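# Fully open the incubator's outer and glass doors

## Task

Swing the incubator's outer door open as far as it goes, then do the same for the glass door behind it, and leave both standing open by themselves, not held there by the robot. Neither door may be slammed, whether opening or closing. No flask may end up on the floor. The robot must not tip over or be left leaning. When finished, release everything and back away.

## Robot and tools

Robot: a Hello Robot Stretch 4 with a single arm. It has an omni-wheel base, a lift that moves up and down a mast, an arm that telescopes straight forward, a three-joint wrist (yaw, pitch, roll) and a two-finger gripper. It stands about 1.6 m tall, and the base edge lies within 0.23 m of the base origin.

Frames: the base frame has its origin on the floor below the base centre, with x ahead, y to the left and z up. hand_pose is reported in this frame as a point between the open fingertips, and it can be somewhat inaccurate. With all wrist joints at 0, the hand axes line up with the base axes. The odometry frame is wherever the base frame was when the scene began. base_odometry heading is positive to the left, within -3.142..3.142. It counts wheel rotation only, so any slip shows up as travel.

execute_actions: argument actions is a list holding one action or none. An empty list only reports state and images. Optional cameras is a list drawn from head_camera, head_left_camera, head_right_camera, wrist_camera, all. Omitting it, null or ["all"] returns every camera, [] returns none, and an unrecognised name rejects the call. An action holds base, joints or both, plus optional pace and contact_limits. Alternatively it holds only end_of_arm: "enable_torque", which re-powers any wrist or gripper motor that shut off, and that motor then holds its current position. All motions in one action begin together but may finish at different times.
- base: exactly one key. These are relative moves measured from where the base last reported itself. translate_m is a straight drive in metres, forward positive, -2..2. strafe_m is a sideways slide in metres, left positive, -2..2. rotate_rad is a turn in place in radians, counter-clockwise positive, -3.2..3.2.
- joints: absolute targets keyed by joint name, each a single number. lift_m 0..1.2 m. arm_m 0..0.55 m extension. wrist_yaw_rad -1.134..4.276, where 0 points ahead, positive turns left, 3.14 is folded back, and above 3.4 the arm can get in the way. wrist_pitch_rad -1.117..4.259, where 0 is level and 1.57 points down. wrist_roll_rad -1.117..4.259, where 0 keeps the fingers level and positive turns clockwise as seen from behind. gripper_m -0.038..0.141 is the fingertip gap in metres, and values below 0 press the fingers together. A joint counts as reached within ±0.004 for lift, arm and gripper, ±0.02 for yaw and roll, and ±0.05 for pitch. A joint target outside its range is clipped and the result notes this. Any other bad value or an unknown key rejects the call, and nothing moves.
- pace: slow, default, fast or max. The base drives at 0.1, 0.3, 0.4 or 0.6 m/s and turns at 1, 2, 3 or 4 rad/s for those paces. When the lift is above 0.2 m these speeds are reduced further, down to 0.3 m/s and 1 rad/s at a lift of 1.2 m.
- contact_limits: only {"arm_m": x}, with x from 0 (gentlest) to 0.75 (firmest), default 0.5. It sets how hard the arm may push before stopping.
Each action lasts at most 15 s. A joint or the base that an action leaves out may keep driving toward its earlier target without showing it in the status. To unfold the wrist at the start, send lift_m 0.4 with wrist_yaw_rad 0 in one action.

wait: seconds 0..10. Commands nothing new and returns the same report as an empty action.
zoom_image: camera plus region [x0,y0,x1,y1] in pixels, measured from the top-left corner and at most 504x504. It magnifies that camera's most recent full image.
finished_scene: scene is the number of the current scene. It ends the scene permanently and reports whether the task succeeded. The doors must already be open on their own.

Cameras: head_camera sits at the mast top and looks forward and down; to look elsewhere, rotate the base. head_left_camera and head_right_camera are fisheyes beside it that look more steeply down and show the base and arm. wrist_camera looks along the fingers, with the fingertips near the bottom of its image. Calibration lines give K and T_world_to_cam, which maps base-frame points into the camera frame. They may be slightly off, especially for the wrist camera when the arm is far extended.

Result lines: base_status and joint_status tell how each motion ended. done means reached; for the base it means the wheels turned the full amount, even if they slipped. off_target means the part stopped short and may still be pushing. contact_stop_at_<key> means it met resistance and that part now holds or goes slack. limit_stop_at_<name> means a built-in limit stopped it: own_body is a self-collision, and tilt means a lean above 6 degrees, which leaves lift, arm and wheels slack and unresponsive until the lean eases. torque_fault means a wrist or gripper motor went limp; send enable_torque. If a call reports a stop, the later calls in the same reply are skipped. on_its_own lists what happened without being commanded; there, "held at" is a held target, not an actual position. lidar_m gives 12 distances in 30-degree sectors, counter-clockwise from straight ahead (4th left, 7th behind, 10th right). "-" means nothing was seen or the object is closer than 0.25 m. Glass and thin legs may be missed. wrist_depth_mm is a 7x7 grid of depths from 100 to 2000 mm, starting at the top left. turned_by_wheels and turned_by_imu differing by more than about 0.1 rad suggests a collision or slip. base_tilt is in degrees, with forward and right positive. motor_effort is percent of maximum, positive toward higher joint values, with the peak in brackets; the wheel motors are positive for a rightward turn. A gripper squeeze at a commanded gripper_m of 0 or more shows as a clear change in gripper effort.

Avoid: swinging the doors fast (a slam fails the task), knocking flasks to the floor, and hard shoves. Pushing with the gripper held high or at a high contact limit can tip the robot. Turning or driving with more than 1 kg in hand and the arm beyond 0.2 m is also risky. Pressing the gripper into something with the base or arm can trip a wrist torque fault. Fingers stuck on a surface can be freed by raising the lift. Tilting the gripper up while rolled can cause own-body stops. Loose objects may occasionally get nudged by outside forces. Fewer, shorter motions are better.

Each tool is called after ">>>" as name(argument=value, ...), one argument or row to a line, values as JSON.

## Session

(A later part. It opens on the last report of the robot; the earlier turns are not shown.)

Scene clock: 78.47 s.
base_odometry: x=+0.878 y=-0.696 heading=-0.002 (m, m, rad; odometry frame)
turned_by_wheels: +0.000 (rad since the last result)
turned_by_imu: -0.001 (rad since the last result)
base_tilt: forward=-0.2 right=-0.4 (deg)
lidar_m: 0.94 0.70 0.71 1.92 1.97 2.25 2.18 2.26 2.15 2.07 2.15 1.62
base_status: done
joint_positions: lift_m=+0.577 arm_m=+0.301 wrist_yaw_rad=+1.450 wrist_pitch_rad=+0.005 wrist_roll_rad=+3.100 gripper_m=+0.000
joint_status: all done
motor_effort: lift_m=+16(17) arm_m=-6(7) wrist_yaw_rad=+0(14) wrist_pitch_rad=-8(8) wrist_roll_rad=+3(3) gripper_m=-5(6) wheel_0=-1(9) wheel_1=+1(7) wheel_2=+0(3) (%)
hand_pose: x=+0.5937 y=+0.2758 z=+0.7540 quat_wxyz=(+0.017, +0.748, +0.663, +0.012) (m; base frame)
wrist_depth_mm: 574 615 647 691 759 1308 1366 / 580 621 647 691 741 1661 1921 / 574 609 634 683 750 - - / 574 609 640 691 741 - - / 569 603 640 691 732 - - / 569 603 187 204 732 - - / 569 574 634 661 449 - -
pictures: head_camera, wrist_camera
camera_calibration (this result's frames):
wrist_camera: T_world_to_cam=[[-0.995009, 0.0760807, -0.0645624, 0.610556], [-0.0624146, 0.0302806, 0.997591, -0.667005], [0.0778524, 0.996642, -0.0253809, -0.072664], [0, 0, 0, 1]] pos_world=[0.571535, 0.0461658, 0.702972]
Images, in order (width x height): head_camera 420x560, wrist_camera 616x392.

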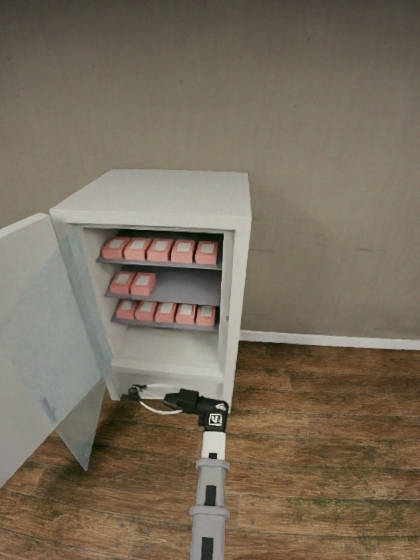

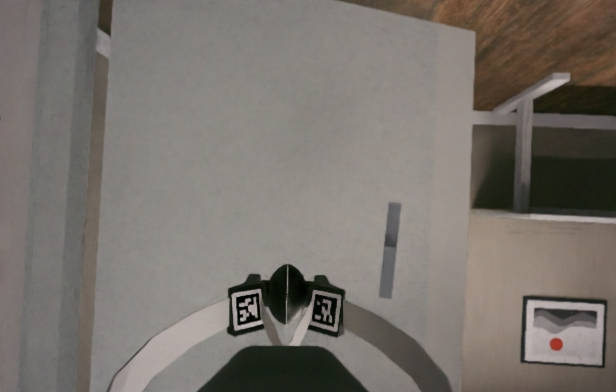

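>>> execute_actions(
  actions=[],
  cameras=["wrist_camera", "head_camera"],
)

Scene clock: 78.60 s.
base_odometry: x=+0.878 y=-0.696 heading=-0.002 (m, m, rad; odometry frame)
turned_by_wheels: +0.000 (rad since the last result)
turned_by_imu: +0.000 (rad since the last result)
base_tilt: forward=-0.2 right=-0.2 (deg)
lidar_m: 0.95 0.97 0.69 1.90 1.94 2.26 2.16 2.27 2.15 2.09 2.17 1.60
base_status: done
joint_positions: lift_m=+0.577 arm_m=+0.301 wrist_yaw_rad=+1.450 wrist_pitch_rad=+0.005 wrist_roll_rad=+3.100 gripper_m=+0.000
joint_status: all done
motor_effort: lift_m=+16(17) arm_m=-7(7) wrist_yaw_rad=+0(14) wrist_pitch_rad=-7(8) wrist_roll_rad=+2(3) gripper_m=-6(6) wheel_0=+0(9) wheel_1=+2(7) wheel_2=+0(3) (%)
hand_pose: x=+0.5937 y=+0.2758 z=+0.7540 quat_wxyz=(+0.017, +0.748, +0.663, +0.012) (m; base frame)
wrist_depth_mm: 569 615 640 691 750 1281 1336 / 574 615 647 683 741 1661 1921 / 569 609 634 691 741 - - / 580 609 647 699 741 - - / 574 597 640 691 741 - - / 569 603 188 204 741 - - / 569 597 627 668 439 - -
pictures: head_camera, wrist_camera
camera_calibration (this result's frames):
wrist_camera: T_world_to_cam=[[-0.995009, 0.0760806, -0.0645622, 0.610556], [-0.0624144, 0.0302805, 0.997591, -0.667005], [0.0778522, 0.996642, -0.0253808, -0.072664], [0, 0, 0, 1]] pos_world=[0.571535, 0.0461658, 0.702972]
Images, in order (width x height): head_camera 420x560, wrist_camera 616x392.

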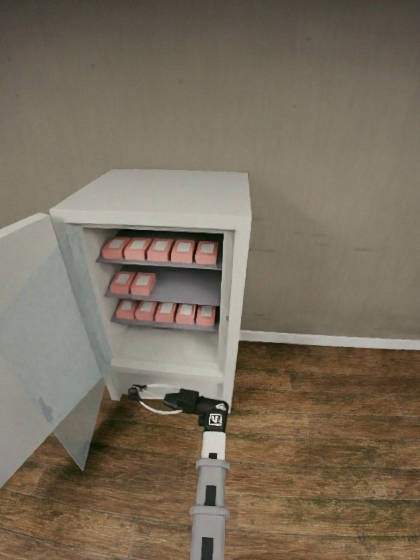

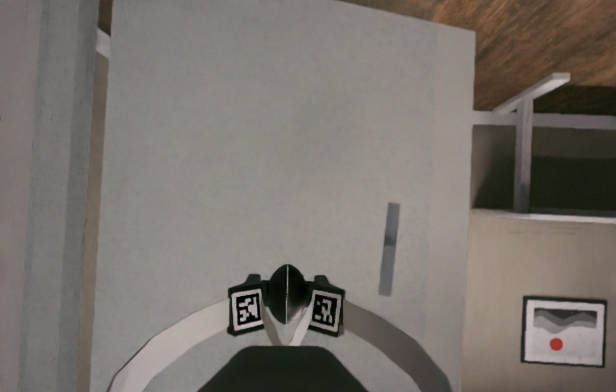

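>>> execute_actions(
  actions=[
    {"base": {"strafe_m": 0.14}, "joints": {"arm_m": 0.24}},
  ],
  cameras=["wrist_camera", "head_camera"],
)

Scene clock: 80.57 s.
base_odometry: x=+0.879 y=-0.556 heading=-0.002 (m, m, rad; odometry frame)
turned_by_wheels: +0.000 (rad since the last result)
turned_by_imu: -0.001 (rad since the last result)
base_tilt: forward=-0.3 right=-0.3 (deg)
lidar_m: 0.95 0.66 0.68 1.75 1.79 2.22 2.17 2.25 2.29 2.23 2.18 1.60
base_status: done
joint_positions: lift_m=+0.577 arm_m=+0.241 wrist_yaw_rad=+1.450 wrist_pitch_rad=+0.005 wrist_roll_rad=+3.100 gripper_m=+0.000
joint_status: all done
motor_effort: lift_m=+17(16) arm_m=-7(2) wrist_yaw_rad=+0(1) wrist_pitch_rad=-7(7) wrist_roll_rad=+4(3) gripper_m=-7(7) wheel_0=+0(9) wheel_1=-1(8) wheel_2=+0(0) (%)
hand_pose: x=+0.5336 y=+0.2758 z=+0.7540 quat_wxyz=(+0.017, +0.748, +0.663, +0.012) (m; base frame)
wrist_depth_mm: 473 504 539 574 621 1308 1366 / 473 504 535 580 621 1808 1863 / 469 504 539 580 621 - - / 477 500 535 574 621 - - / 473 504 535 564 621 - - / 469 504 188 204 615 - - / 469 488 530 559 384 - -
pictures: head_camera, wrist_camera
camera_calibration (this result's frames):
wrist_camera: T_world_to_cam=[[-0.995019, 0.0759524, -0.0645622, 0.550844], [-0.0624182, 0.0302726, 0.997591, -0.670749], [0.0777239, 0.996652, -0.025381, -0.0679387], [0, 0, 0, 1]] pos_world=[0.511514, 0.0461786, 0.702972]
Images, in order (width x height): head_camera 420x560, wrist_camera 616x392.

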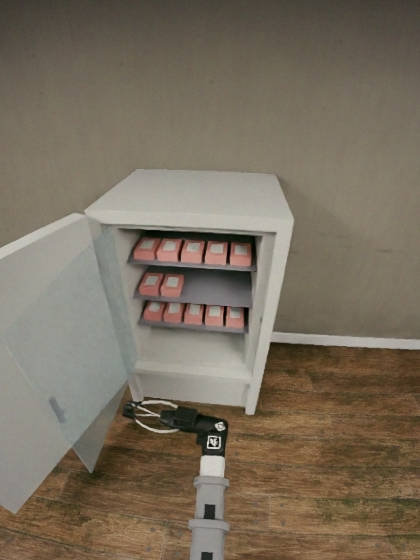

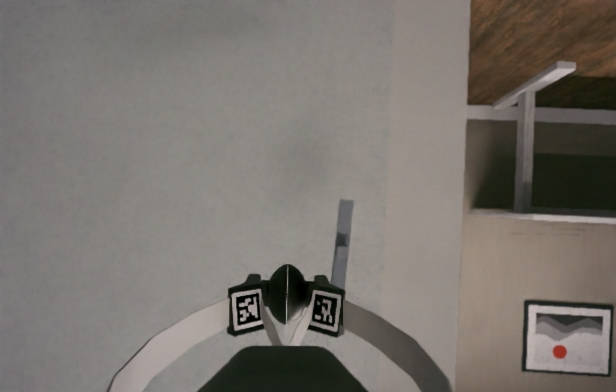

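>>> execute_actions(
  actions=[
    {"base": {"strafe_m": 0.14}, "pace": "slow"},
  ],
  cameras=["wrist_camera", "head_camera"],
)

Scene clock: 83.67 s.
base_odometry: x=+0.879 y=-0.416 heading=-0.002 (m, m, rad; odometry frame)
turned_by_wheels: +0.000 (rad since the last result)
turned_by_imu: -0.001 (rad since the last result)
base_tilt: forward=-0.2 right=-0.3 (deg)
lidar_m: 0.95 0.61 0.63 1.64 1.66 2.22 2.16 2.24 2.46 2.37 2.17 1.00
base_status: done
joint_positions: lift_m=+0.577 arm_m=+0.241 wrist_yaw_rad=+1.450 wrist_pitch_rad=+0.005 wrist_roll_rad=+3.100 gripper_m=+0.000
joint_status: not commanded
motor_effort: lift_m=+16(16) arm_m=-7(6) wrist_yaw_rad=+1(0) wrist_pitch_rad=-7(8) wrist_roll_rad=+2(3) gripper_m=-6(7) wheel_0=-1(5) wheel_1=+3(9) wheel_2=+0(2) (%)
hand_pose: x=+0.5336 y=+0.2758 z=+0.7540 quat_wxyz=(+0.017, +0.748, +0.663, +0.012) (m; base frame)
wrist_depth_mm: 362 382 410 442 477 521 1366 / 359 384 410 442 477 517 1863 / 359 384 410 439 480 517 - / 362 384 410 439 473 517 - / 362 384 410 436 477 512 - / 359 387 187 204 477 517 - / 357 373 402 294 312 521 -
pictures: head_camera, wrist_camera
camera_calibration (this result's frames):
wrist_camera: T_world_to_cam=[[-0.995019, 0.0759523, -0.0645624, 0.550842], [-0.0624185, 0.0302725, 0.997591, -0.670749], [0.0777238, 0.996652, -0.0253809, -0.0679386], [0, 0, 0, 1]] pos_world=[0.511512, 0.0461786, 0.702972]
Images, in order (width x height): head_camera 420x560, wrist_camera 616x392.

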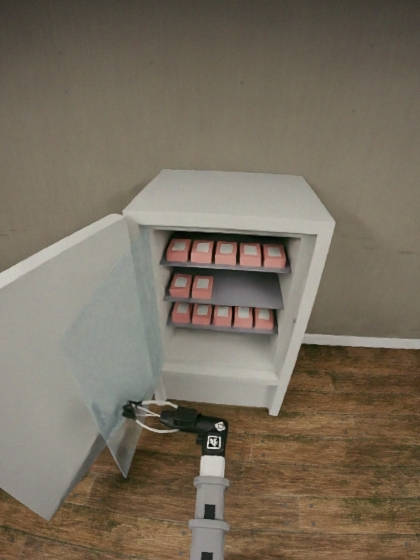

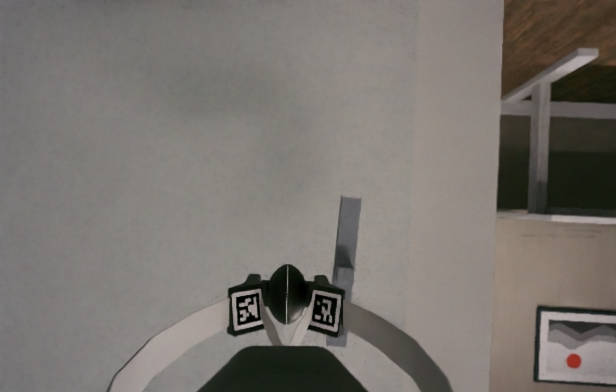

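>>> execute_actions(
  actions=[
    {"base": {"strafe_m": 0.04}, "pace": "slow"},
  ],
  cameras=["wrist_camera", "head_camera"],
)

Scene clock: 85.37 s.
base_odometry: x=+0.879 y=-0.376 heading=-0.002 (m, m, rad; odometry frame)
turned_by_wheels: +0.000 (rad since the last result)
turned_by_imu: +0.000 (rad since the last result)
base_tilt: forward=-0.3 right=-0.3 (deg)
lidar_m: 0.94 0.59 0.59 1.61 1.60 2.22 2.16 2.23 2.49 2.42 2.17 0.99
base_status: done
joint_positions: lift_m=+0.577 arm_m=+0.241 wrist_yaw_rad=+1.450 wrist_pitch_rad=+0.005 wrist_roll_rad=+3.100 gripper_m=+0.000
joint_status: not commanded
motor_effort: lift_m=+16(16) arm_m=-7(7) wrist_yaw_rad=+0(0) wrist_pitch_rad=-7(7) wrist_roll_rad=+4(3) gripper_m=-5(5) wheel_0=-2(4) wheel_1=+1(6) wheel_2=+0(1) (%)
hand_pose: x=+0.5336 y=+0.2758 z=+0.7541 quat_wxyz=(+0.017, +0.748, +0.663, +0.012) (m; base frame)
wrist_depth_mm: 330 351 375 404 433 473 1366 / 329 351 375 402 436 469 1863 / 329 351 375 402 433 473 - / 329 349 373 399 433 473 - / 329 351 375 392 430 473 - / 329 351 188 204 430 466 - / 329 340 366 287 290 466 -
pictures: head_camera, wrist_camera
camera_calibration (this result's frames):
wrist_camera: T_world_to_cam=[[-0.995019, 0.0759568, -0.0645653, 0.55084], [-0.0624264, 0.0302076, 0.997592, -0.670747], [0.0777243, 0.996653, -0.0253154, -0.0679879], [0, 0, 0, 1]] pos_world=[0.511508, 0.046182, 0.702976]
Images, in order (width x height): head_camera 420x560, wrist_camera 616x392.

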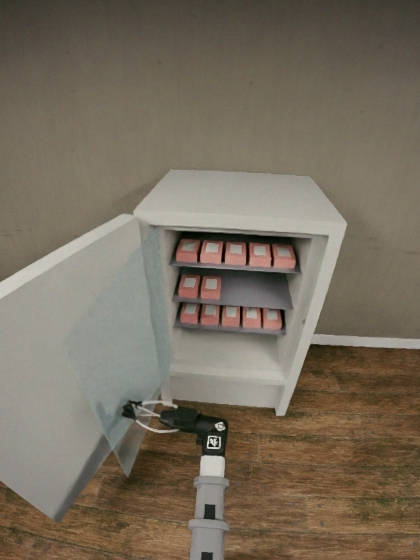

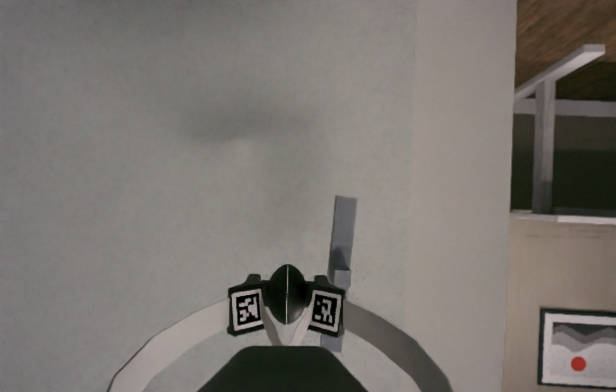

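>>> execute_actions(
  actions=[
    {"base": {"strafe_m": 0.05}, "pace": "slow"},
  ],
  cameras=["wrist_camera", "head_camera"],
)

Scene clock: 87.13 s.
base_odometry: x=+0.879 y=-0.326 heading=-0.002 (m, m, rad; odometry frame)
turned_by_wheels: +0.000 (rad since the last result)
turned_by_imu: +0.000 (rad since the last result)
base_tilt: forward=-0.3 right=-0.4 (deg)
lidar_m: 0.93 0.59 0.55 1.56 1.58 2.20 2.16 2.24 2.55 2.46 2.19 0.98
base_status: done
joint_positions: lift_m=+0.577 arm_m=+0.241 wrist_yaw_rad=+1.450 wrist_pitch_rad=+0.005 wrist_roll_rad=+3.100 gripper_m=+0.000
joint_status: not commanded
motor_effort: lift_m=+16(16) arm_m=-6(7) wrist_yaw_rad=+0(0) wrist_pitch_rad=-7(7) wrist_roll_rad=+3(3) gripper_m=-7(6) wheel_0=-1(6) wheel_1=+3(7) wheel_2=+0(1) (%)
hand_pose: x=+0.5336 y=+0.2758 z=+0.7541 quat_wxyz=(+0.017, +0.748, +0.663, +0.012) (m; base frame)
wrist_depth_mm: 289 306 327 353 379 415 1281 / 290 309 329 353 379 415 1756 / 289 307 329 353 382 413 - / 290 309 329 349 382 413 - / 289 306 329 345 379 410 - / 289 309 188 204 382 413 - / 287 298 322 267 265 410 -
pictures: head_camera, wrist_camera
camera_calibration (this result's frames):
wrist_camera: T_world_to_cam=[[-0.995012, 0.0760342, -0.0645677, 0.550836], [-0.062431, 0.0301537, 0.997594, -0.670746], [0.0777982, 0.996649, -0.0252564, -0.0680627], [0, 0, 0, 1]] pos_world=[0.511509, 0.0461777, 0.70298]
Images, in order (width x height): head_camera 420x560, wrist_camera 616x392.

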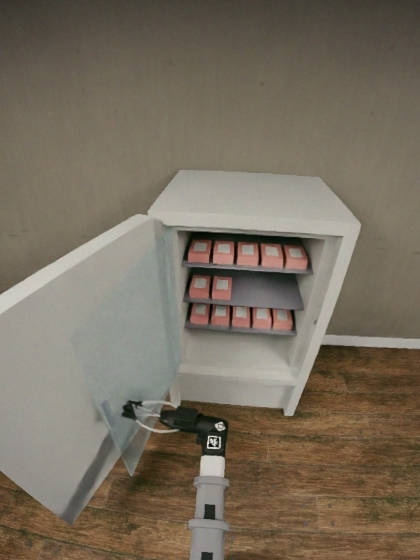

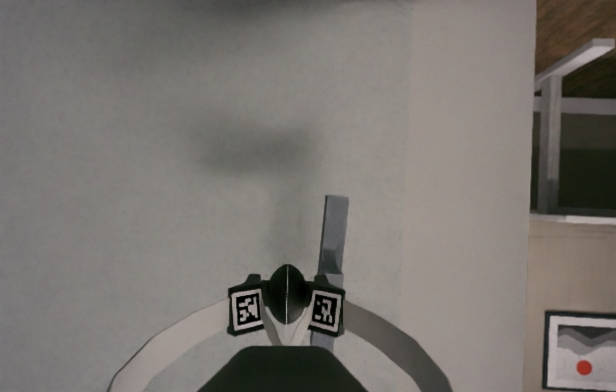

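>>> execute_actions(
  actions=[
    {"base": {"strafe_m": 0.025}, "pace": "slow"},
  ],
  cameras=["wrist_camera"],
)

Scene clock: 88.50 s.
base_odometry: x=+0.879 y=-0.301 heading=-0.004 (m, m, rad; odometry frame)
turned_by_wheels: -0.002 (rad since the last result)
turned_by_imu: -0.010 (rad since the last result)
base_tilt: forward=-0.2 right=-0.3 (deg)
lidar_m: 0.92 0.58 0.53 1.56 1.53 2.10 2.16 2.23 2.57 2.48 2.20 1.00
base_status: done
joint_positions: lift_m=+0.577 arm_m=+0.241 wrist_yaw_rad=+1.448 wrist_pitch_rad=+0.004 wrist_roll_rad=+3.100 gripper_m=+0.000
joint_status: not commanded
motor_effort: lift_m=+17(17) arm_m=-4(6) wrist_yaw_rad=+7(14) wrist_pitch_rad=-5(7) wrist_roll_rad=+3(3) gripper_m=-3(6) wheel_0=-17(18) wheel_1=+1(7) wheel_2=-13(13) (%)
hand_pose: x=+0.5338 y=+0.2756 z=+0.7542 quat_wxyz=(+0.017, +0.749, +0.662, +0.012) (m; base frame)
wrist_depth_mm: 279 298 317 340 364 392 1281 / 281 300 317 340 364 394 1708 / 281 298 317 340 364 394 1708 / 281 298 319 336 359 389 - / 279 296 317 332 364 394 - / 281 297 188 201 359 392 - / 279 290 310 203 355 392 -
pictures: wrist_camera
camera_calibration (this result's frames):
wrist_camera: T_world_to_cam=[[-0.994849, 0.0781165, -0.064595, 0.550388], [-0.0624448, 0.0296648, 0.997607, -0.670776], [0.0798458, 0.996503, -0.024634, -0.0693443], [0, 0, 0, 1]] pos_world=[0.511204, 0.0460058, 0.703016]
Images, in order (width x height): wrist_camera 616x392.

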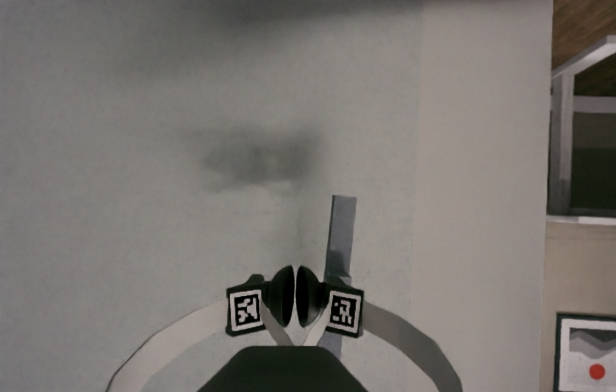

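At the limit. Moving clear.

>>> execute_actions(
  actions=[
    {"base": {"strafe_m": -0.35}, "joints": {"arm_m": 0.0}, "pace": "fast"},
  ],
  cameras=["head_camera", "head_left_camera"],
)

Scene clock: 90.73 s.
base_odometry: x=+0.878 y=-0.651 heading=-0.004 (m, m, rad; odometry frame)
turned_by_wheels: +0.000 (rad since the last result)
turned_by_imu: +0.001 (rad since the last result)
base_tilt: forward=-0.3 right=-0.3 (deg)
lidar_m: 0.95 0.94 0.82 1.87 1.91 2.25 2.15 2.25 2.21 2.14 2.21 1.61
base_status: done
joint_positions: lift_m=+0.577 arm_m=+0.001 wrist_yaw_rad=+1.450 wrist_pitch_rad=+0.005 wrist_roll_rad=+3.100 gripper_m=+0.000
joint_status: all done
motor_effort: lift_m=+17(16) arm_m=-6(8) wrist_yaw_rad=-1(13) wrist_pitch_rad=-7(7) wrist_roll_rad=+2(3) gripper_m=-7(5) wheel_0=+0(13) wheel_1=+1(9) wheel_2=+0(12) (%)
hand_pose: x=+0.2935 y=+0.2759 z=+0.7540 quat_wxyz=(+0.017, +0.748, +0.663, +0.012) (m; base frame)
wrist_depth_mm: 627 676 723 778 1430 1397 1366 / 627 661 715 768 - - 1921 / 634 676 715 768 - - - / 640 661 723 759 - - - / 627 668 707 768 - - - / 634 668 188 204 - - - / 634 647 699 750 - - -
pictures: head_camera, head_left_camera
Images, in order (width x height): head_camera 420x560, head_left_camera 420x672.

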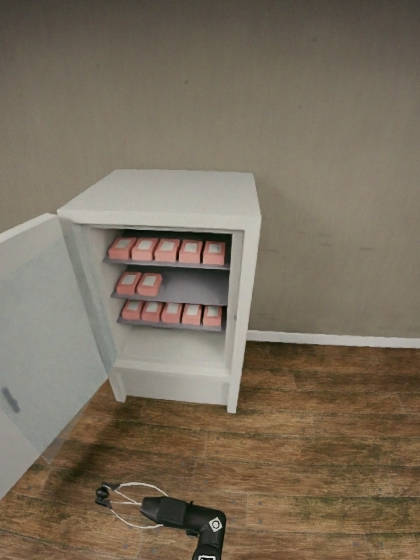

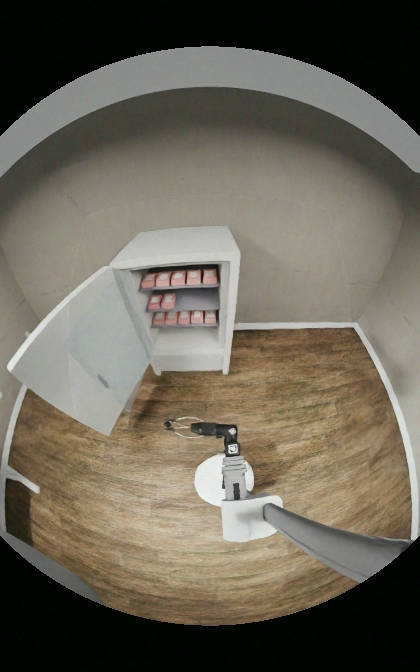

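>>> finished_scene(
  scene=1,
)

The scene is finished: the task was done.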